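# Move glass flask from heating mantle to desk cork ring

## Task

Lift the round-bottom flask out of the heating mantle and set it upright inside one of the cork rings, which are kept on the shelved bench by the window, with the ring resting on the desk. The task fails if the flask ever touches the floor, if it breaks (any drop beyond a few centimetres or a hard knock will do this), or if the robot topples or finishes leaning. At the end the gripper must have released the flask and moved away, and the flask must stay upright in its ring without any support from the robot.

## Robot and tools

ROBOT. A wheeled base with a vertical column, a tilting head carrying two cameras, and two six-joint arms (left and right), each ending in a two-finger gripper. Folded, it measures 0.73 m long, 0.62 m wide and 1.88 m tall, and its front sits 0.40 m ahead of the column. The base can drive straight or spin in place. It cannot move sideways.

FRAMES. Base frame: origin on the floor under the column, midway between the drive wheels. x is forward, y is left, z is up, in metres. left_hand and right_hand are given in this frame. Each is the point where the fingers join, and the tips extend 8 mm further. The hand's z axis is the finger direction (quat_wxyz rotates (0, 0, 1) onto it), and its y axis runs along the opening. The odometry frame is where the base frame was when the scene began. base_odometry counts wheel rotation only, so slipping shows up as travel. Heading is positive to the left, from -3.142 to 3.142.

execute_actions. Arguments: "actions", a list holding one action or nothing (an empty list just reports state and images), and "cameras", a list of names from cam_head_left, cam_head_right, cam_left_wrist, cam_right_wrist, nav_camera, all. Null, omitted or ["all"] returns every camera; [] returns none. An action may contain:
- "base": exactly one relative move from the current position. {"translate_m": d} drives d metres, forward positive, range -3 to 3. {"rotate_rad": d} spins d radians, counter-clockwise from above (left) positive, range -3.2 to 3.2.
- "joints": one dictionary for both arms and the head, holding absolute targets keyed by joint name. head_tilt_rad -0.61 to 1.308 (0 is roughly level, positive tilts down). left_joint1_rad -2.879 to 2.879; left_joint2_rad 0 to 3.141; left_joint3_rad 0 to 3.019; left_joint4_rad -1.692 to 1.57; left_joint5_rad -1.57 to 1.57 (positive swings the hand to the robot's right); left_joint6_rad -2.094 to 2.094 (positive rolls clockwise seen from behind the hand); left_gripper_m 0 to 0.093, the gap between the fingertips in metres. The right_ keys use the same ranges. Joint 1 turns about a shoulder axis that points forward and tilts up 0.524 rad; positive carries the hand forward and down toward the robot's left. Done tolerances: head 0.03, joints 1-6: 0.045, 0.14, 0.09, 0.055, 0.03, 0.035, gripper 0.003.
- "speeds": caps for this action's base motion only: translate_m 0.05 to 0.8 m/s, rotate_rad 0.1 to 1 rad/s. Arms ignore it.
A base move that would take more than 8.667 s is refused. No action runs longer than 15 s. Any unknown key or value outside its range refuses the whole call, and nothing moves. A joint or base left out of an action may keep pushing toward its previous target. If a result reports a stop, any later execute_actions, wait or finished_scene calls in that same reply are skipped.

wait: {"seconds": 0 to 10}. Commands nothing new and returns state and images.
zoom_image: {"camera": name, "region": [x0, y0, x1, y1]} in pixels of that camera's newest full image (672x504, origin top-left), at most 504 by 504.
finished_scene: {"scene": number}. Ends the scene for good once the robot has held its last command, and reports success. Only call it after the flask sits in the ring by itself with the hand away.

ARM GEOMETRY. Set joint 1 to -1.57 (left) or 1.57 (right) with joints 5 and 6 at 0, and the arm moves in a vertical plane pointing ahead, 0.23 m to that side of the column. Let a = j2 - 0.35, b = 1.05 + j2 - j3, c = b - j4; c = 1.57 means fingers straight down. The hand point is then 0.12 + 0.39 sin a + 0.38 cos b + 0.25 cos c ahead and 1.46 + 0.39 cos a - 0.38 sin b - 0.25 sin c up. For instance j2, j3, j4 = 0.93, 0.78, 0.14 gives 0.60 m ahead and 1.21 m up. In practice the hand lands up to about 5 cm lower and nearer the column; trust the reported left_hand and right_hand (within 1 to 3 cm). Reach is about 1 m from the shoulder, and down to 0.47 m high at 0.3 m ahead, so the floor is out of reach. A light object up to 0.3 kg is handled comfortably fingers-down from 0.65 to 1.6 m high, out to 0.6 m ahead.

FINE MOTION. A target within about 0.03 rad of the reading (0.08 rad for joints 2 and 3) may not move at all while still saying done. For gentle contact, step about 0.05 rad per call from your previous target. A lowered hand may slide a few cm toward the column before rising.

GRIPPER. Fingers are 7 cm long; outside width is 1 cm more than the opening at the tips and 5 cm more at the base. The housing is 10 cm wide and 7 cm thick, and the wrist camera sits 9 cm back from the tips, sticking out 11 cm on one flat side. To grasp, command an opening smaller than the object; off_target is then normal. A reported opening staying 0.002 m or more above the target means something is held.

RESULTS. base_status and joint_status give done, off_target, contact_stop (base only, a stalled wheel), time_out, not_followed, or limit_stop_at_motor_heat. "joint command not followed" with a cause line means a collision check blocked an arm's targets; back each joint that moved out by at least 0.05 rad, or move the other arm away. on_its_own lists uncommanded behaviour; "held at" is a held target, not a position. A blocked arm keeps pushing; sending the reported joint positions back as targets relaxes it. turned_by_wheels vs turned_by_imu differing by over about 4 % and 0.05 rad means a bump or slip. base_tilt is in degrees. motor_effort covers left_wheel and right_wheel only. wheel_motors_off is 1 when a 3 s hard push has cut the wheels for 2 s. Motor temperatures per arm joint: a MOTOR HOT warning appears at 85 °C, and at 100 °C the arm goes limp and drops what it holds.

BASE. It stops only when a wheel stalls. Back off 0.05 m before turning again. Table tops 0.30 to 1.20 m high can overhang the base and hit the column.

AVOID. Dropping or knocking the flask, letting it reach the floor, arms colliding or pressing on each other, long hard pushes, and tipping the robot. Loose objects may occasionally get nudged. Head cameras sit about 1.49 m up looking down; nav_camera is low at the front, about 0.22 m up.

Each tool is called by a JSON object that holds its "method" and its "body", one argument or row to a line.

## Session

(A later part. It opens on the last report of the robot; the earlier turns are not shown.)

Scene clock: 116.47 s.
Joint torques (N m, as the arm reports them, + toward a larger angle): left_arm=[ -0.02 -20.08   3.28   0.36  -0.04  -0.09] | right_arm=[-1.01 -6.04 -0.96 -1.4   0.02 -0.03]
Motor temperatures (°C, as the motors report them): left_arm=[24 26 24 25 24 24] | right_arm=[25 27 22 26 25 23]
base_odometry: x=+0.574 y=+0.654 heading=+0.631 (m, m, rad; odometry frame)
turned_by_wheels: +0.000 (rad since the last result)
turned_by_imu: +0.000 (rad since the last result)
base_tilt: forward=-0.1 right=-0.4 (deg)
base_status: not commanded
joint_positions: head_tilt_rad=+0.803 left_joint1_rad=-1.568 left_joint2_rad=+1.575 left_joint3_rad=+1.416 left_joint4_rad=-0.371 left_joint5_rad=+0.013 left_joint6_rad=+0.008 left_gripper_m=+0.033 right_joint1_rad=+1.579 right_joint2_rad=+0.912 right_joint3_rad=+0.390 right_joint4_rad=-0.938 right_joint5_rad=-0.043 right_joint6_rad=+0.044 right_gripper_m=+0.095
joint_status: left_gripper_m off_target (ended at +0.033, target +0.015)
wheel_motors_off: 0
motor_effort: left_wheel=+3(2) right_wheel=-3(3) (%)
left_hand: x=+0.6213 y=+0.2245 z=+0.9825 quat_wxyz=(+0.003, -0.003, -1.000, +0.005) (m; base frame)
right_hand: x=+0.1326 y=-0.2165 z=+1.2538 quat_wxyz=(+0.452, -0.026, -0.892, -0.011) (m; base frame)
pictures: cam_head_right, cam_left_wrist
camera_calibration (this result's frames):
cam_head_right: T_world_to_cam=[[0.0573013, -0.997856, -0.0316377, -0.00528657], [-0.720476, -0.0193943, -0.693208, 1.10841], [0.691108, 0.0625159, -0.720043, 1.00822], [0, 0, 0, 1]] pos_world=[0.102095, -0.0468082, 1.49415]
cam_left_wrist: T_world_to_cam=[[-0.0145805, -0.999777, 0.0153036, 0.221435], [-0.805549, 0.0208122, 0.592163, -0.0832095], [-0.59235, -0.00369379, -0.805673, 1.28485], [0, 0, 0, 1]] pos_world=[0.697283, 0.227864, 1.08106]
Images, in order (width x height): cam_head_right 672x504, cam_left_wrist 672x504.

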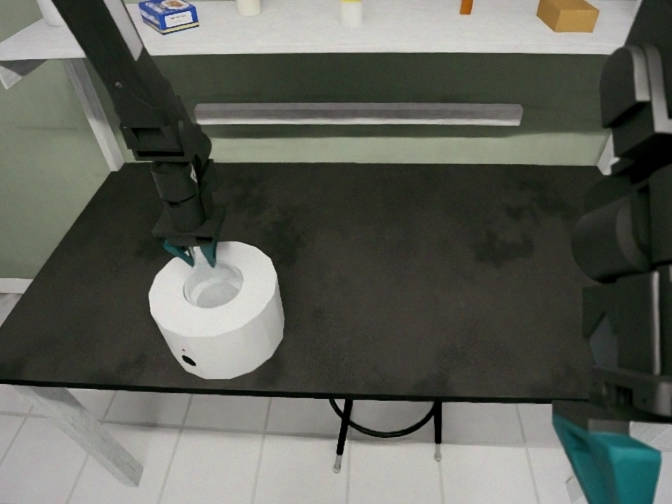

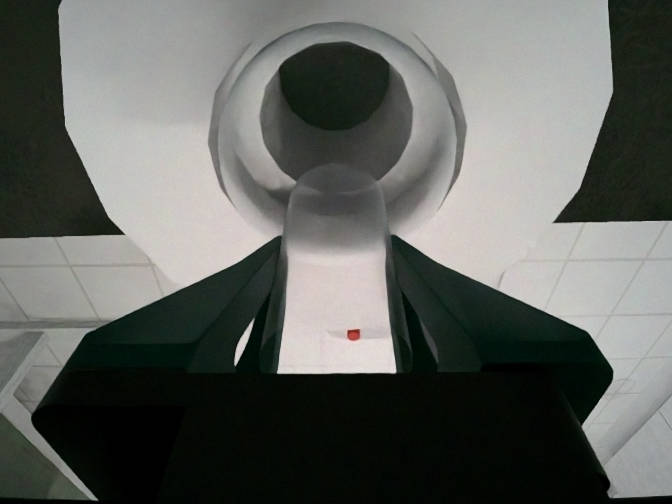

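{"method": "execute_actions", "body": {
  "actions": [
    {"joints":{"left_joint2_rad":1.44,"left_joint3_rad":1.36,"left_joint4_rad":-0.44}}
  ],
  "cameras": []
}}

{"method": "execute_actions", "body": {
  "actions": [
    {"joints":{"left_joint2_rad":1.29,"left_joint3_rad":1.3,"left_joint4_rad":-0.52}}
  ],
  "cameras": []
}}

{"method": "execute_actions", "body": {
  "actions": [
    {"joints":{"left_joint2_rad":1.04,"left_joint3_rad":1.245,"left_joint4_rad":-0.725}}
  ],
  "cameras": ["cam_head_right"]
}}

{"method": "execute_actions", "body": {
  "actions": [
    {"base":{"translate_m":-1.0},"speeds":{"translate_m":0.5}}
  ],
  "cameras": []
}}

{"method": "execute_actions", "body": {
  "actions": [
    {"base":{"rotate_rad":1.6},"speeds":{"rotate_rad":0.7}}
  ],
  "cameras": []
}}

{"method": "execute_actions", "body": {
  "actions": [
    {"base":{"translate_m":0.67},"speeds":{"translate_m":0.4}}
  ],
  "cameras": ["cam_head_right","cam_left_wrist"]
}}

Scene clock: 128.67 s.
Joint torques (N m, as the arm reports them, + toward a larger angle): left_arm=[ -0.08 -21.07   3.7    0.17  -0.05  -0.11] | right_arm=[-0.82 -6.16 -0.9  -1.39  0.01 -0.03]
Motor temperatures (°C, as the motors report them): left_arm=[24 26 23 25 24 24] | right_arm=[25 27 22 26 25 23]
base_odometry: x=+0.574 y=+0.654 heading=+0.631 (m, m, rad; odometry frame)
turned_by_wheels: +0.000 (rad since the last result)
turned_by_imu: -0.001 (rad since the last result)
base_tilt: forward=-0.2 right=-0.4 (deg)
base_status: not commanded
joint_positions: head_tilt_rad=+0.803 left_joint1_rad=-1.568 left_joint2_rad=+1.451 left_joint3_rad=+1.358 left_joint4_rad=-0.433 left_joint5_rad=+0.013 left_joint6_rad=+0.008 left_gripper_m=+0.033 right_joint1_rad=+1.579 right_joint2_rad=+0.912 right_joint3_rad=+0.390 right_joint4_rad=-0.938 right_joint5_rad=-0.043 right_joint6_rad=+0.044 right_gripper_m=+0.095
joint_status: all done
wheel_motors_off: 0
motor_effort: left_wheel=+2(4) right_wheel=-3(3) (%)
left_hand: x=+0.6265 y=+0.2243 z=+1.0361 quat_wxyz=(+0.001, -0.003, -1.000, +0.005) (m; base frame)
right_hand: x=+0.1326 y=-0.2165 z=+1.2538 quat_wxyz=(+0.452, -0.026, -0.892, -0.011) (m; base frame)
pictures: none
No camera images: the call's "cameras" was empty. Leave "cameras" out to get every camera's image.

Scene clock: 129.80 s.
Joint torques (N m, as the arm reports them, + toward a larger angle): left_arm=[ -0.12 -20.55   5.05   0.51  -0.05  -0.11] | right_arm=[-0.89 -6.13 -0.89 -1.4   0.01 -0.03]
Motor temperatures (°C, as the motors report them): left_arm=[24 27 24 25 24 24] | right_arm=[25 27 22 26 25 23]
base_odometry: x=+0.574 y=+0.654 heading=+0.631 (m, m, rad; odometry frame)
turned_by_wheels: +0.000 (rad since the last result)
turned_by_imu: +0.000 (rad since the last result)
base_tilt: forward=-0.2 right=-0.4 (deg)
base_status: not commanded
joint_positions: head_tilt_rad=+0.803 left_joint1_rad=-1.568 left_joint2_rad=+1.300 left_joint3_rad=+1.285 left_joint4_rad=-0.523 left_joint5_rad=+0.013 left_joint6_rad=+0.008 left_gripper_m=+0.033 right_joint1_rad=+1.579 right_joint2_rad=+0.912 right_joint3_rad=+0.390 right_joint4_rad=-0.938 right_joint5_rad=-0.043 right_joint6_rad=+0.044 right_gripper_m=+0.095
joint_status: all done
wheel_motors_off: 0
motor_effort: left_wheel=+3(3) right_wheel=-3(4) (%)
left_hand: x=+0.6199 y=+0.2242 z=+1.0991 quat_wxyz=(+0.007, -0.003, -1.000, +0.005) (m; base frame)
right_hand: x=+0.1326 y=-0.2165 z=+1.2538 quat_wxyz=(+0.452, -0.026, -0.892, -0.011) (m; base frame)
pictures: none
No camera images: the call's "cameras" was empty. Leave "cameras" out to get every camera's image.

Scene clock: 131.10 s.
Joint torques (N m, as the arm reports them, + toward a larger angle): left_arm=[  0.04 -17.71   6.38   0.32  -0.04  -0.1 ] | right_arm=[-0.88 -6.19 -0.93 -1.42  0.01 -0.03]
Motor temperatures (°C, as the motors report them): left_arm=[24 27 24 25 24 24] | right_arm=[25 27 22 26 25 23]
base_odometry: x=+0.574 y=+0.654 heading=+0.631 (m, m, rad; odometry frame)
turned_by_wheels: +0.000 (rad since the last result)
turned_by_imu: +0.000 (rad since the last result)
base_tilt: forward=-0.1 right=-0.4 (deg)
base_status: not commanded
joint_positions: head_tilt_rad=+0.803 left_joint1_rad=-1.568 left_joint2_rad=+1.028 left_joint3_rad=+1.232 left_joint4_rad=-0.721 left_joint5_rad=+0.013 left_joint6_rad=+0.008 left_gripper_m=+0.033 right_joint1_rad=+1.579 right_joint2_rad=+0.912 right_joint3_rad=+0.390 right_joint4_rad=-0.938 right_joint5_rad=-0.043 right_joint6_rad=+0.044 right_gripper_m=+0.095
joint_status: all done
wheel_motors_off: 0
motor_effort: left_wheel=+2(3) right_wheel=-3(4) (%)
left_hand: x=+0.6221 y=+0.2238 z=+1.2241 quat_wxyz=(-0.003, -0.003, -1.000, +0.005) (m; base frame)
right_hand: x=+0.1326 y=-0.2165 z=+1.2538 quat_wxyz=(+0.452, -0.026, -0.892, -0.011) (m; base frame)
pictures: cam_head_right
camera_calibration (this result's frames):
cam_head_right: T_world_to_cam=[[0.0573013, -0.997856, -0.0316377, -0.00528657], [-0.720476, -0.0193943, -0.693208, 1.10841], [0.691108, 0.0625159, -0.720043, 1.00822], [0, 0, 0, 1]] pos_world=[0.102095, -0.0468082, 1.49415]
Images, in order (width x height): cam_head_right 672x504.

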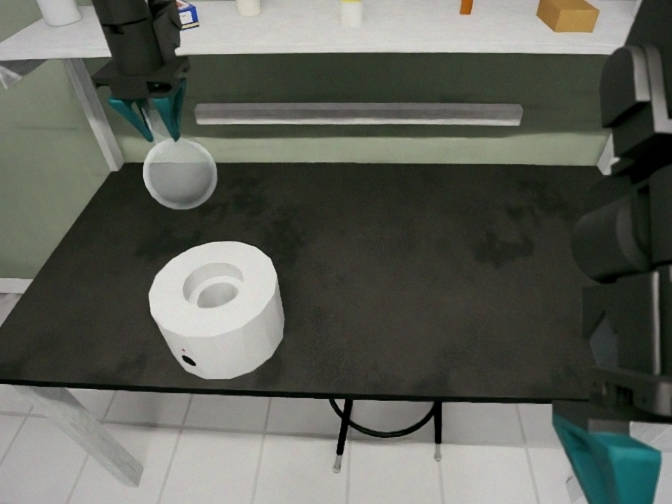

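Scene clock: 134.83 s.
Joint torques (N m, as the arm reports them, + toward a larger angle): left_arm=[  0.19 -18.21   6.49   0.4   -0.06  -0.11] | right_arm=[-0.9  -6.2  -0.76 -1.38  0.01 -0.03]
Motor temperatures (°C, as the motors report them): left_arm=[24 26 24 25 24 24] | right_arm=[25 27 22 26 25 23]
base_odometry: x=-0.234 y=+0.064 heading=+0.630 (m, m, rad; odometry frame)
turned_by_wheels: -0.001 (rad since the last result)
turned_by_imu: -0.002 (rad since the last result)
base_tilt: forward=-0.2 right=-0.4 (deg)
base_status: done
joint_positions: head_tilt_rad=+0.803 left_joint1_rad=-1.568 left_joint2_rad=+1.030 left_joint3_rad=+1.231 left_joint4_rad=-0.724 left_joint5_rad=+0.013 left_joint6_rad=+0.008 left_gripper_m=+0.033 right_joint1_rad=+1.579 right_joint2_rad=+0.912 right_joint3_rad=+0.386 right_joint4_rad=-0.938 right_joint5_rad=-0.043 right_joint6_rad=+0.044 right_gripper_m=+0.095
joint_status: not commanded
wheel_motors_off: 0
motor_effort: left_wheel=-1(57) right_wheel=+1(65) (%)
left_hand: x=+0.6206 y=+0.2238 z=+1.2227 quat_wxyz=(-0.001, -0.003, -1.000, +0.005) (m; base frame)
right_hand: x=+0.1310 y=-0.2165 z=+1.2544 quat_wxyz=(+0.453, -0.026, -0.891, -0.011) (m; base frame)
pictures: none
No camera images: the call's "cameras" was empty. Leave "cameras" out to get every camera's image.

Scene clock: 138.13 s.
Joint torques (N m, as the arm reports them, + toward a larger angle): left_arm=[  0.06 -17.85   6.42   0.39  -0.04  -0.1 ] | right_arm=[-0.87 -6.13 -0.74 -1.41  0.01 -0.04]
Motor temperatures (°C, as the motors report them): left_arm=[24 26 24 25 24 24] | right_arm=[25 27 22 26 25 23]
base_odometry: x=-0.234 y=+0.064 heading=+2.229 (m, m, rad; odometry frame)
turned_by_wheels: +1.599 (rad since the last result)
turned_by_imu: +1.579 (rad since the last result)
base_tilt: forward=-0.2 right=-0.4 (deg)
base_status: done
joint_positions: head_tilt_rad=+0.803 left_joint1_rad=-1.568 left_joint2_rad=+1.030 left_joint3_rad=+1.231 left_joint4_rad=-0.724 left_joint5_rad=+0.013 left_joint6_rad=+0.008 left_gripper_m=+0.033 right_joint1_rad=+1.579 right_joint2_rad=+0.912 right_joint3_rad=+0.386 right_joint4_rad=-0.938 right_joint5_rad=-0.043 right_joint6_rad=+0.044 right_gripper_m=+0.095
joint_status: not commanded
wheel_motors_off: 0
motor_effort: left_wheel=-3(43) right_wheel=+2(56) (%)
left_hand: x=+0.6206 y=+0.2238 z=+1.2227 quat_wxyz=(-0.001, -0.003, -1.000, +0.005) (m; base frame)
right_hand: x=+0.1310 y=-0.2165 z=+1.2544 quat_wxyz=(+0.453, -0.026, -0.891, -0.011) (m; base frame)
pictures: none
No camera images: the call's "cameras" was empty. Leave "cameras" out to get every camera's image.

Scene clock: 141.27 s.
Joint torques (N m, as the arm reports them, + toward a larger angle): left_arm=[ -0.07 -17.98   6.36   0.42  -0.01  -0.12] | right_arm=[-0.99 -6.12 -0.91 -1.45  0.02 -0.03]
Motor temperatures (°C, as the motors report them): left_arm=[24 26 24 25 24 24] | right_arm=[25 27 22 26 25 23]
base_odometry: x=-0.644 y=+0.594 heading=+2.230 (m, m, rad; odometry frame)
turned_by_wheels: +0.001 (rad since the last result)
turned_by_imu: +0.000 (rad since the last result)
base_tilt: forward=-0.1 right=-0.4 (deg)
base_status: done
joint_positions: head_tilt_rad=+0.803 left_joint1_rad=-1.568 left_joint2_rad=+1.031 left_joint3_rad=+1.231 left_joint4_rad=-0.724 left_joint5_rad=+0.013 left_joint6_rad=+0.008 left_gripper_m=+0.033 right_joint1_rad=+1.579 right_joint2_rad=+0.912 right_joint3_rad=+0.388 right_joint4_rad=-0.938 right_joint5_rad=-0.043 right_joint6_rad=+0.044 right_gripper_m=+0.095
joint_status: not commanded
wheel_motors_off: 0
motor_effort: left_wheel=+2(54) right_wheel=-1(61) (%)
left_hand: x=+0.6203 y=+0.2238 z=+1.2224 quat_wxyz=(+0.000, -0.003, -1.000, +0.005) (m; base frame)
right_hand: x=+0.1318 y=-0.2165 z=+1.2541 quat_wxyz=(+0.453, -0.026, -0.891, -0.011) (m; base frame)
pictures: cam_head_right, cam_left_wrist
camera_calibration (this result's frames):
cam_head_right: T_world_to_cam=[[0.0572967, -0.997856, -0.0316459, -0.00527371], [-0.720576, -0.0193943, -0.693105, 1.10825], [0.691005, 0.0625159, -0.720142, 1.00838], [0, 0, 0, 1]] pos_world=[0.102089, -0.0468082, 1.49414]
cam_left_wrist: T_world_to_cam=[[-0.0146836, -0.999776, 0.0152108, 0.217264], [-0.808924, 0.0208196, 0.587545, -0.218273], [-0.58773, -0.00367709, -0.809049, 1.47876], [0, 0, 0, 1]] pos_world=[0.695736, 0.227197, 1.32133]
Images, in order (width x height): cam_head_right 672x504, cam_left_wrist 672x504.

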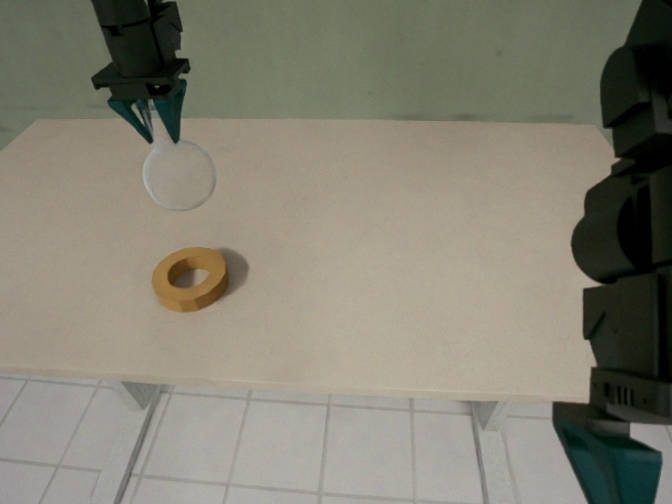

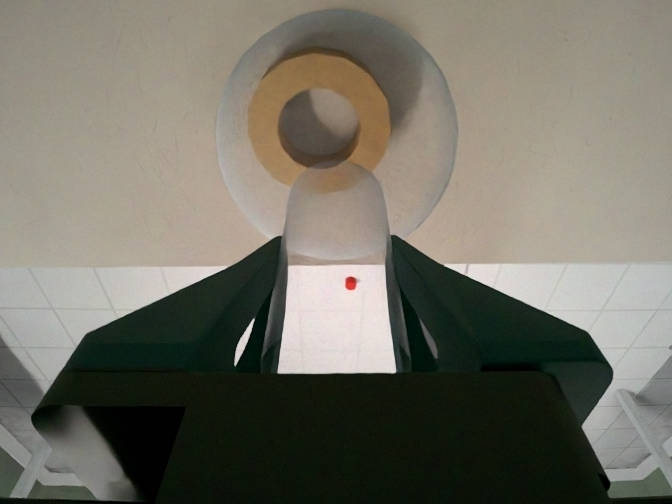

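{"method": "execute_actions", "body": {
  "actions": [
    {"base":{"rotate_rad":0.026}}
  ],
  "cameras": []
}}

{"method": "execute_actions", "body": {
  "actions": [
    {"base":{"translate_m":-0.03},"joints":{"left_joint2_rad":1.18,"left_joint3_rad":1.275,"left_joint4_rad":-0.61}}
  ],
  "cameras": ["cam_head_right","cam_left_wrist"]
}}

Scene clock: 146.87 s.
Joint torques (N m, as the arm reports them, + toward a larger angle): left_arm=[ -0.53 -18.18   6.51   0.4   -0.03  -0.11] | right_arm=[-0.95 -6.28 -0.87 -1.39  0.01 -0.04]
Motor temperatures (°C, as the motors report them): left_arm=[24 26 24 25 24 24] | right_arm=[25 27 22 26 25 23]
base_odometry: x=-0.644 y=+0.594 heading=+2.253 (m, m, rad; odometry frame)
turned_by_wheels: +0.024 (rad since the last result)
turned_by_imu: +0.022 (rad since the last result)
base_tilt: forward=-0.2 right=-0.3 (deg)
base_status: done
joint_positions: head_tilt_rad=+0.803 left_joint1_rad=-1.566 left_joint2_rad=+1.031 left_joint3_rad=+1.231 left_joint4_rad=-0.724 left_joint5_rad=+0.012 left_joint6_rad=+0.008 left_gripper_m=+0.033 right_joint1_rad=+1.579 right_joint2_rad=+0.912 right_joint3_rad=+0.388 right_joint4_rad=-0.938 right_joint5_rad=-0.043 right_joint6_rad=+0.044 right_gripper_m=+0.095
joint_status: not commanded
wheel_motors_off: 0
motor_effort: left_wheel=-2(49) right_wheel=+1(48) (%)
left_hand: x=+0.6203 y=+0.2245 z=+1.2224 quat_wxyz=(+0.000, -0.003, -1.000, +0.004) (m; base frame)
right_hand: x=+0.1318 y=-0.2165 z=+1.2541 quat_wxyz=(+0.453, -0.026, -0.891, -0.011) (m; base frame)
pictures: none
No camera images: the call's "cameras" was empty. Leave "cameras" out to get every camera's image.

Scene clock: 148.10 s.
Joint torques (N m, as the arm reports them, + toward a larger angle): left_arm=[  0.27 -20.99   6.05   0.48  -0.01  -0.1 ] | right_arm=[-1.   -6.1  -0.67 -1.43  0.01 -0.04]
Motor temperatures (°C, as the motors report them): left_arm=[24 27 24 25 24 24] | right_arm=[25 27 22 26 25 23]
base_odometry: x=-0.625 y=+0.571 heading=+2.251 (m, m, rad; odometry frame)
turned_by_wheels: -0.002 (rad since the last result)
turned_by_imu: -0.003 (rad since the last result)
base_tilt: forward=-0.1 right=-0.4 (deg)
base_status: done
joint_positions: head_tilt_rad=+0.803 left_joint1_rad=-1.566 left_joint2_rad=+1.200 left_joint3_rad=+1.255 left_joint4_rad=-0.613 left_joint5_rad=+0.012 left_joint6_rad=+0.008 left_gripper_m=+0.033 right_joint1_rad=+1.579 right_joint2_rad=+0.912 right_joint3_rad=+0.385 right_joint4_rad=-0.938 right_joint5_rad=-0.043 right_joint6_rad=+0.044 right_gripper_m=+0.095
joint_status: all done
wheel_motors_off: 0
motor_effort: left_wheel=-1(61) right_wheel=+2(52) (%)
left_hand: x=+0.6143 y=+0.2248 z=+1.1436 quat_wxyz=(+0.017, -0.003, -1.000, +0.004) (m; base frame)
right_hand: x=+0.1304 y=-0.2165 z=+1.2546 quat_wxyz=(+0.454, -0.026, -0.891, -0.011) (m; base frame)
pictures: cam_head_right, cam_left_wrist
camera_calibration (this result's frames):
cam_head_right: T_world_to_cam=[[0.0572884, -0.997856, -0.0316609, -0.00525011], [-0.720758, -0.0193943, -0.692916, 1.10797], [0.690816, 0.0625159, -0.720323, 1.00866], [0, 0, 0, 1]] pos_world=[0.102077, -0.0468082, 1.49413]
cam_left_wrist: T_world_to_cam=[[-0.0135112, -0.999811, 0.0140058, 0.219993], [-0.788291, 0.019268, 0.615001, -0.220608], [-0.615154, -0.00273124, -0.788402, 1.40454], [0, 0, 0, 1]] pos_world=[0.693081, 0.228039, 1.23994]
Images, in order (width x height): cam_head_right 672x504, cam_left_wrist 672x504.

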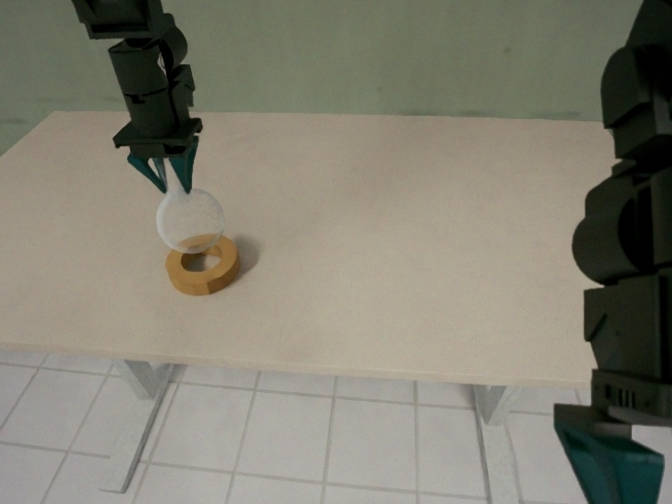

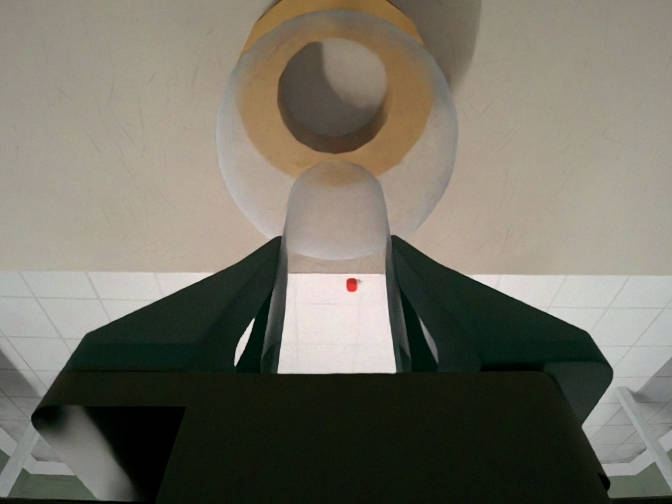

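{"method": "execute_actions", "body": {
  "actions": [
    {"joints":{"left_joint2_rad":1.26,"left_joint3_rad":1.28,"left_joint4_rad":-0.54}}
  ],
  "cameras": ["cam_head_right","cam_left_wrist"]
}}

{"method": "execute_actions", "body": {
  "actions": [
    {"joints":{"left_joint2_rad":1.31,"left_joint3_rad":1.3,"left_joint4_rad":-0.51}}
  ],
  "cameras": ["cam_head_right","cam_left_wrist"]
}}

Scene clock: 152.47 s.
Joint torques (N m, as the arm reports them, + toward a larger angle): left_arm=[ -0.31 -19.48   5.58   0.5   -0.02  -0.12] | right_arm=[-0.94 -6.14 -0.75 -1.43  0.02 -0.02]
Motor temperatures (°C, as the motors report them): left_arm=[24 27 24 25 24 24] | right_arm=[25 27 22 26 25 23]
base_odometry: x=-0.625 y=+0.571 heading=+2.251 (m, m, rad; odometry frame)
turned_by_wheels: +0.000 (rad since the last result)
turned_by_imu: -0.001 (rad since the last result)
base_tilt: forward=-0.2 right=-0.4 (deg)
base_status: not commanded
joint_positions: head_tilt_rad=+0.803 left_joint1_rad=-1.566 left_joint2_rad=+1.257 left_joint3_rad=+1.259 left_joint4_rad=-0.542 left_joint5_rad=+0.012 left_joint6_rad=+0.008 left_gripper_m=+0.033 right_joint1_rad=+1.579 right_joint2_rad=+0.912 right_joint3_rad=+0.385 right_joint4_rad=-0.938 right_joint5_rad=-0.043 right_joint6_rad=+0.044 right_gripper_m=+0.095
joint_status: all done
wheel_motors_off: 0
motor_effort: left_wheel=-2(2) right_wheel=+2(2) (%)
left_hand: x=+0.6153 y=+0.2249 z=+1.1160 quat_wxyz=(+0.008, -0.003, -1.000, +0.004) (m; base frame)
right_hand: x=+0.1304 y=-0.2165 z=+1.2546 quat_wxyz=(+0.454, -0.026, -0.891, -0.011) (m; base frame)
pictures: cam_head_right, cam_left_wrist
camera_calibration (this result's frames):
cam_head_right: T_world_to_cam=[[0.0572884, -0.997856, -0.0316609, -0.00525011], [-0.720758, -0.0193943, -0.692916, 1.10797], [0.690816, 0.0625159, -0.720323, 1.00866], [0, 0, 0, 1]] pos_world=[0.102077, -0.0468082, 1.49413]
cam_left_wrist: T_world_to_cam=[[-0.0138271, -0.99981, 0.0137218, 0.221012], [-0.799189, 0.0192978, 0.60077, -0.180207], [-0.600921, -0.00265945, -0.799304, 1.38681], [0, 0, 0, 1]] pos_world=[0.6924, 0.228136, 1.21372]
Images, in order (width x height): cam_head_right 672x504, cam_left_wrist 672x504.

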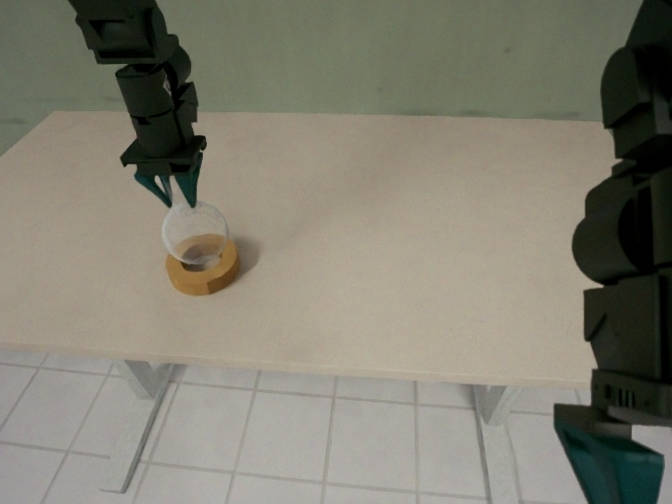

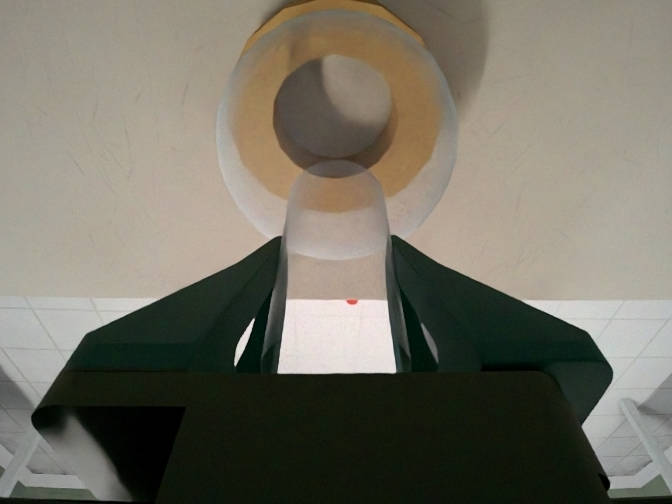

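Scene clock: 153.23 s.
Joint torques (N m, as the arm reports them, + toward a larger angle): left_arm=[  0.16 -16.58   6.27   0.94  -0.01  -0.11] | right_arm=[-0.95 -6.05 -0.69 -1.44  0.01 -0.03]
Motor temperatures (°C, as the motors report them): left_arm=[24 27 24 25 24 24] | right_arm=[25 27 22 26 25 23]
base_odometry: x=-0.625 y=+0.571 heading=+2.251 (m, m, rad; odometry frame)
turned_by_wheels: +0.000 (rad since the last result)
turned_by_imu: +0.000 (rad since the last result)
base_tilt: forward=-0.1 right=-0.4 (deg)
base_status: not commanded
joint_positions: head_tilt_rad=+0.803 left_joint1_rad=-1.566 left_joint2_rad=+1.272 left_joint3_rad=+1.270 left_joint4_rad=-0.525 left_joint5_rad=+0.012 left_joint6_rad=+0.008 left_gripper_m=+0.033 right_joint1_rad=+1.579 right_joint2_rad=+0.912 right_joint3_rad=+0.385 right_joint4_rad=-0.938 right_joint5_rad=-0.043 right_joint6_rad=+0.044 right_gripper_m=+0.095
joint_status: all done
wheel_motors_off: 0
motor_effort: left_wheel=-1(3) right_wheel=+3(3) (%)
left_hand: x=+0.6210 y=+0.2249 z=+1.1106 quat_wxyz=(+0.001, -0.003, -1.000, +0.004) (m; base frame)
right_hand: x=+0.1304 y=-0.2165 z=+1.2546 quat_wxyz=(+0.454, -0.026, -0.891, -0.011) (m; base frame)
pictures: cam_head_right, cam_left_wrist
camera_calibration (this result's frames):
cam_head_right: T_world_to_cam=[[0.0572884, -0.997856, -0.0316609, -0.00525011], [-0.720758, -0.0193943, -0.692916, 1.10797], [0.690816, 0.0625159, -0.720323, 1.00866], [0, 0, 0, 1]] pos_world=[0.102077, -0.0468082, 1.49413]
cam_left_wrist: T_world_to_cam=[[-0.0140656, -0.99981, 0.0135005, 0.221591], [-0.807363, 0.0193215, 0.589739, -0.155086], [-0.589888, -0.00260483, -0.807481, 1.3881], [0, 0, 0, 1]] pos_world=[0.696731, 0.228161, 1.20934]
Images, in order (width x height): cam_head_right 672x504, cam_left_wrist 672x504.

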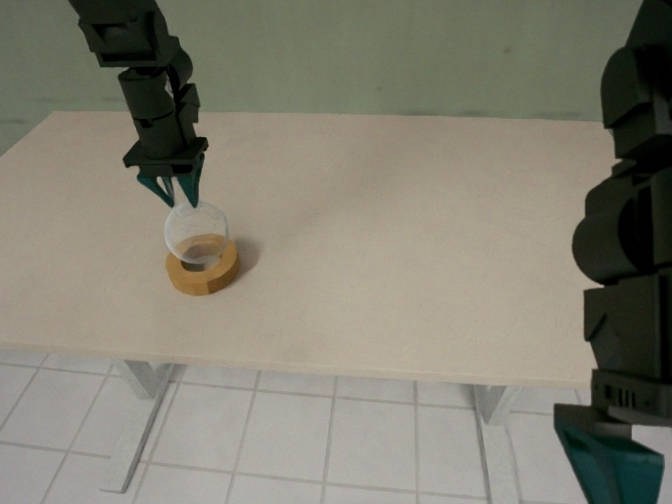

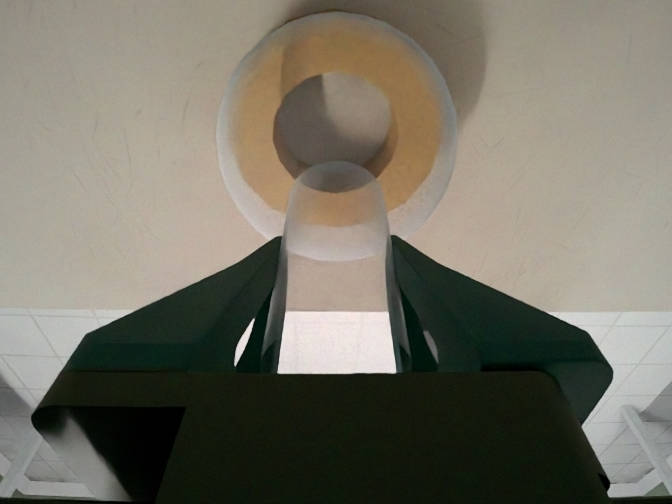

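Flask sits on the far edge; back off 1.5 cm.

{"method": "execute_actions", "body": {
  "actions": [
    {"base":{"translate_m":-0.015},"speeds":{"translate_m":0.05}}
  ],
  "cameras": ["cam_left_wrist"]
}}

{"method": "execute_actions", "body": {
  "actions": [
    {"joints":{"left_joint2_rad":1.35}}
  ],
  "cameras": ["cam_head_right","cam_left_wrist"]
}}

Scene clock: 156.70 s.
Joint torques (N m, as the arm reports them, + toward a larger angle): left_arm=[  0.09 -17.63   5.67   0.7    0.07  -0.1 ] | right_arm=[-0.9  -6.3  -0.79 -1.4   0.02 -0.03]
Motor temperatures (°C, as the motors report them): left_arm=[24 27 25 25 24 24] | right_arm=[25 27 22 26 25 23]
base_odometry: x=-0.616 y=+0.559 heading=+2.249 (m, m, rad; odometry frame)
turned_by_wheels: -0.002 (rad since the last result)
turned_by_imu: -0.003 (rad since the last result)
base_tilt: forward=-0.2 right=-0.4 (deg)
base_status: done
joint_positions: head_tilt_rad=+0.803 left_joint1_rad=-1.566 left_joint2_rad=+1.288 left_joint3_rad=+1.278 left_joint4_rad=-0.519 left_joint5_rad=+0.011 left_joint6_rad=+0.008 left_gripper_m=+0.033 right_joint1_rad=+1.579 right_joint2_rad=+0.912 right_joint3_rad=+0.387 right_joint4_rad=-0.938 right_joint5_rad=-0.043 right_joint6_rad=+0.044 right_gripper_m=+0.095
joint_status: not commanded
wheel_motors_off: 0
motor_effort: left_wheel=-2(52) right_wheel=+1(31) (%)
left_hand: x=+0.6215 y=+0.2252 z=+1.1040 quat_wxyz=(+0.002, -0.003, -1.000, +0.003) (m; base frame)
right_hand: x=+0.1314 y=-0.2165 z=+1.2542 quat_wxyz=(+0.453, -0.026, -0.891, -0.011) (m; base frame)
pictures: cam_left_wrist
camera_calibration (this result's frames):
cam_left_wrist: T_world_to_cam=[[-0.0136522, -0.999835, 0.0120102, 0.22337], [-0.806014, 0.0181123, 0.591619, -0.15342], [-0.591738, -0.0016035, -0.806128, 1.38253], [0, 0, 0, 1]] pos_world=[0.697486, 0.228328, 1.20258]
Images, in order (width x height): cam_left_wrist 672x504.

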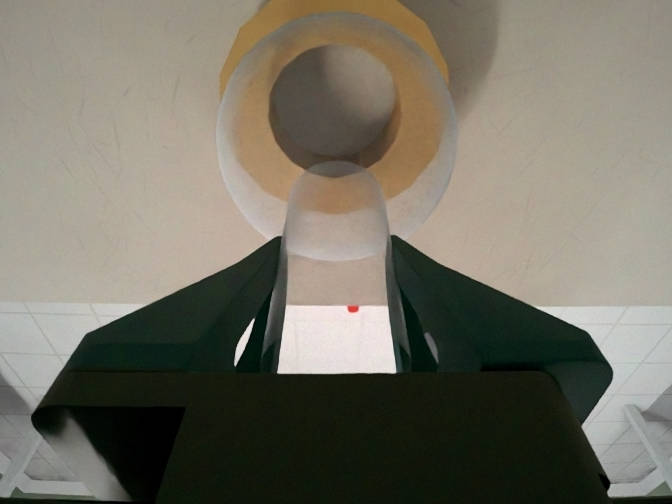

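Scene clock: 157.23 s.
Joint torques (N m, as the arm reports them, + toward a larger angle): left_arm=[  0.08 -15.27   5.53   0.7    0.04  -0.13] | right_arm=[-0.87 -6.26 -0.81 -1.4   0.01 -0.02]
Motor temperatures (°C, as the motors report them): left_arm=[24 27 25 25 24 24] | right_arm=[25 27 22 26 25 23]
base_odometry: x=-0.616 y=+0.559 heading=+2.249 (m, m, rad; odometry frame)
turned_by_wheels: +0.000 (rad since the last result)
turned_by_imu: +0.000 (rad since the last result)
base_tilt: forward=-0.2 right=-0.4 (deg)
base_status: not commanded
joint_positions: head_tilt_rad=+0.803 left_joint1_rad=-1.566 left_joint2_rad=+1.291 left_joint3_rad=+1.280 left_joint4_rad=-0.519 left_joint5_rad=+0.011 left_joint6_rad=+0.008 left_gripper_m=+0.033 right_joint1_rad=+1.579 right_joint2_rad=+0.912 right_joint3_rad=+0.387 right_joint4_rad=-0.938 right_joint5_rad=-0.043 right_joint6_rad=+0.044 right_gripper_m=+0.095
joint_status: all done
wheel_motors_off: 0
motor_effort: left_wheel=-2(2) right_wheel=+1(1) (%)
left_hand: x=+0.6213 y=+0.2252 z=+1.1029 quat_wxyz=(+0.003, -0.003, -1.000, +0.003) (m; base frame)
right_hand: x=+0.1314 y=-0.2165 z=+1.2542 quat_wxyz=(+0.453, -0.026, -0.891, -0.011) (m; base frame)
pictures: cam_head_right, cam_left_wrist
camera_calibration (this result's frames):
cam_head_right: T_world_to_cam=[[0.0572884, -0.997856, -0.0316609, -0.00525012], [-0.720758, -0.0193943, -0.692916, 1.10797], [0.690816, 0.0625159, -0.720323, 1.00866], [0, 0, 0, 1]] pos_world=[0.102077, -0.0468082, 1.49413]
cam_left_wrist: T_world_to_cam=[[-0.0136281, -0.999835, 0.0120343, 0.223341], [-0.805111, 0.0181097, 0.592848, -0.154902], [-0.592968, -0.00160956, -0.805225, 1.38123], [0, 0, 0, 1]] pos_world=[0.697356, 0.228333, 1.20135]
Images, in order (width x height): cam_head_right 672x504, cam_left_wrist 672x504.

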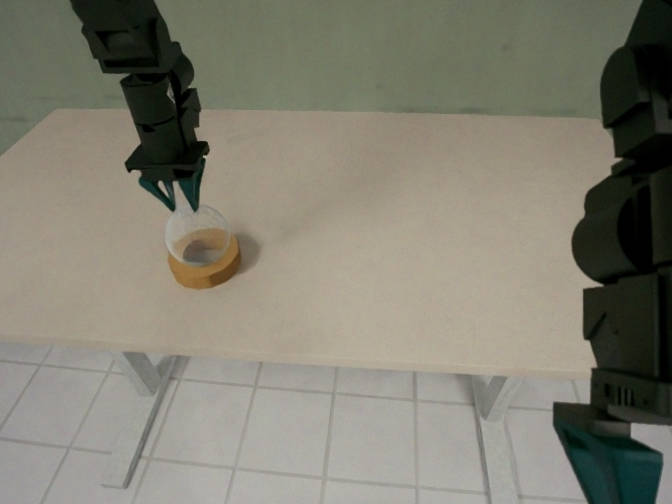

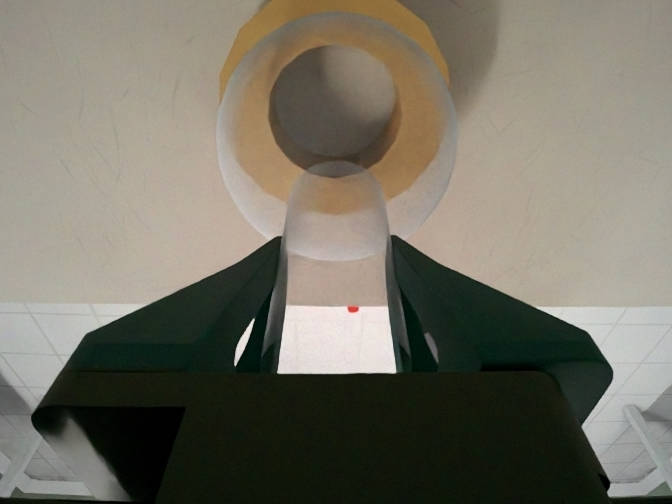

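{"method": "execute_actions", "body": {
  "actions": [
    {"joints":{"left_joint2_rad":1.29,"left_gripper_m":0.09}}
  ],
  "cameras": []
}}

{"method": "execute_actions", "body": {
  "actions": [
    {"joints":{"left_joint2_rad":1.04,"left_joint3_rad":1.245,"left_joint4_rad":-0.725}}
  ],
  "cameras": []
}}

{"method": "execute_actions", "body": {
  "actions": [
    {"base":{"translate_m":-0.4}}
  ],
  "cameras": ["cam_head_right"]
}}

{"method": "finished_scene", "body": {
  "scene": 1
}}

Scene clock: 162.33 s.
Joint torques (N m, as the arm reports them, + toward a larger angle): left_arm=[ -0.31 -19.83   5.51   0.52   0.07  -0.1 ] | right_arm=[-0.96 -6.19 -0.82 -1.4   0.01 -0.04]
Motor temperatures (°C, as the motors report them): left_arm=[24 27 24 25 24 24] | right_arm=[25 27 22 26 25 23]
base_odometry: x=-0.616 y=+0.559 heading=+2.249 (m, m, rad; odometry frame)
turned_by_wheels: +0.000 (rad since the last result)
turned_by_imu: -0.001 (rad since the last result)
base_tilt: forward=-0.2 right=-0.4 (deg)
base_status: not commanded
joint_positions: head_tilt_rad=+0.803 left_joint1_rad=-1.566 left_joint2_rad=+1.291 left_joint3_rad=+1.280 left_joint4_rad=-0.518 left_joint5_rad=+0.011 left_joint6_rad=+0.008 left_gripper_m=+0.090 right_joint1_rad=+1.579 right_joint2_rad=+0.912 right_joint3_rad=+0.387 right_joint4_rad=-0.938 right_joint5_rad=-0.043 right_joint6_rad=+0.044 right_gripper_m=+0.095
joint_status: all done
wheel_motors_off: 0
motor_effort: left_wheel=-3(4) right_wheel=+1(1) (%)
left_hand: x=+0.6220 y=+0.2252 z=+1.1030 quat_wxyz=(+0.002, -0.003, -1.000, +0.003) (m; base frame)
right_hand: x=+0.1314 y=-0.2165 z=+1.2542 quat_wxyz=(+0.453, -0.026, -0.891, -0.011) (m; base frame)
pictures: none
No camera images: the call's "cameras" was empty. Leave "cameras" out to get every camera's image.

Scene clock: 163.40 s.
Joint torques (N m, as the arm reports them, + toward a larger angle): left_arm=[ -0.01 -17.07   6.35   0.3    0.06  -0.12] | right_arm=[-0.88 -6.24 -0.82 -1.37  0.01 -0.03]
Motor temperatures (°C, as the motors report them): left_arm=[24 27 24 25 24 24] | right_arm=[25 27 22 26 25 23]
base_odometry: x=-0.616 y=+0.559 heading=+2.249 (m, m, rad; odometry frame)
turned_by_wheels: +0.000 (rad since the last result)
turned_by_imu: +0.000 (rad since the last result)
base_tilt: forward=-0.2 right=-0.4 (deg)
base_status: not commanded
joint_positions: head_tilt_rad=+0.803 left_joint1_rad=-1.566 left_joint2_rad=+1.016 left_joint3_rad=+1.235 left_joint4_rad=-0.720 left_joint5_rad=+0.011 left_joint6_rad=+0.008 left_gripper_m=+0.090 right_joint1_rad=+1.579 right_joint2_rad=+0.912 right_joint3_rad=+0.387 right_joint4_rad=-0.938 right_joint5_rad=-0.043 right_joint6_rad=+0.044 right_gripper_m=+0.095
joint_status: all done
wheel_motors_off: 0
motor_effort: left_wheel=-4(3) right_wheel=+2(2) (%)
left_hand: x=+0.6266 y=+0.2247 z=+1.2307 quat_wxyz=(-0.011, -0.003, -1.000, +0.003) (m; base frame)
right_hand: x=+0.1314 y=-0.2165 z=+1.2542 quat_wxyz=(+0.453, -0.026, -0.891, -0.011) (m; base frame)
pictures: none
No camera images: the call's "cameras" was empty. Leave "cameras" out to get every camera's image.

Scene clock: 165.93 s.
Joint torques (N m, as the arm reports them, + toward a larger angle): left_arm=[ -0.14 -16.84   6.26   0.3    0.05  -0.12] | right_arm=[-0.96 -6.25 -0.7  -1.41  0.02 -0.03]
Motor temperatures (°C, as the motors report them): left_arm=[24 27 25 25 24 24] | right_arm=[25 27 22 26 25 23]
base_odometry: x=-0.365 y=+0.248 heading=+2.250 (m, m, rad; odometry frame)
turned_by_wheels: +0.001 (rad since the last result)
turned_by_imu: +0.001 (rad since the last result)
base_tilt: forward=-0.2 right=-0.4 (deg)
base_status: done
joint_positions: head_tilt_rad=+0.803 left_joint1_rad=-1.566 left_joint2_rad=+1.017 left_joint3_rad=+1.234 left_joint4_rad=-0.723 left_joint5_rad=+0.011 left_joint6_rad=+0.008 left_gripper_m=+0.090 right_joint1_rad=+1.579 right_joint2_rad=+0.912 right_joint3_rad=+0.386 right_joint4_rad=-0.938 right_joint5_rad=-0.043 right_joint6_rad=+0.044 right_gripper_m=+0.095
joint_status: not commanded
wheel_motors_off: 0
motor_effort: left_wheel=+0(69) right_wheel=-1(55) (%)
left_hand: x=+0.6252 y=+0.2247 z=+1.2297 quat_wxyz=(-0.009, -0.003, -1.000, +0.003) (m; base frame)
right_hand: x=+0.1308 y=-0.2165 z=+1.2544 quat_wxyz=(+0.453, -0.026, -0.891, -0.011) (m; base frame)
pictures: cam_head_right
camera_calibration (this result's frames):
cam_head_right: T_world_to_cam=[[0.057285, -0.997856, -0.0316671, -0.00524044], [-0.720832, -0.0193943, -0.692838, 1.10785], [0.690738, 0.0625159, -0.720397, 1.00878], [0, 0, 0, 1]] pos_world=[0.102072, -0.0468082, 1.49412]
Images, in order (width x height): cam_head_right 672x504.

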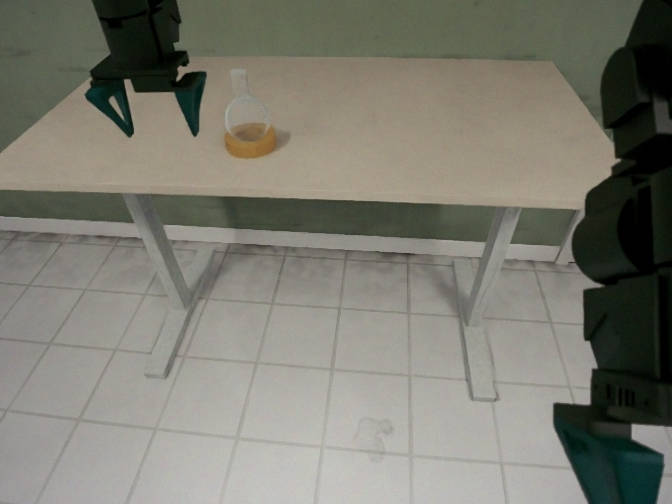

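The scene is finished: the task was done.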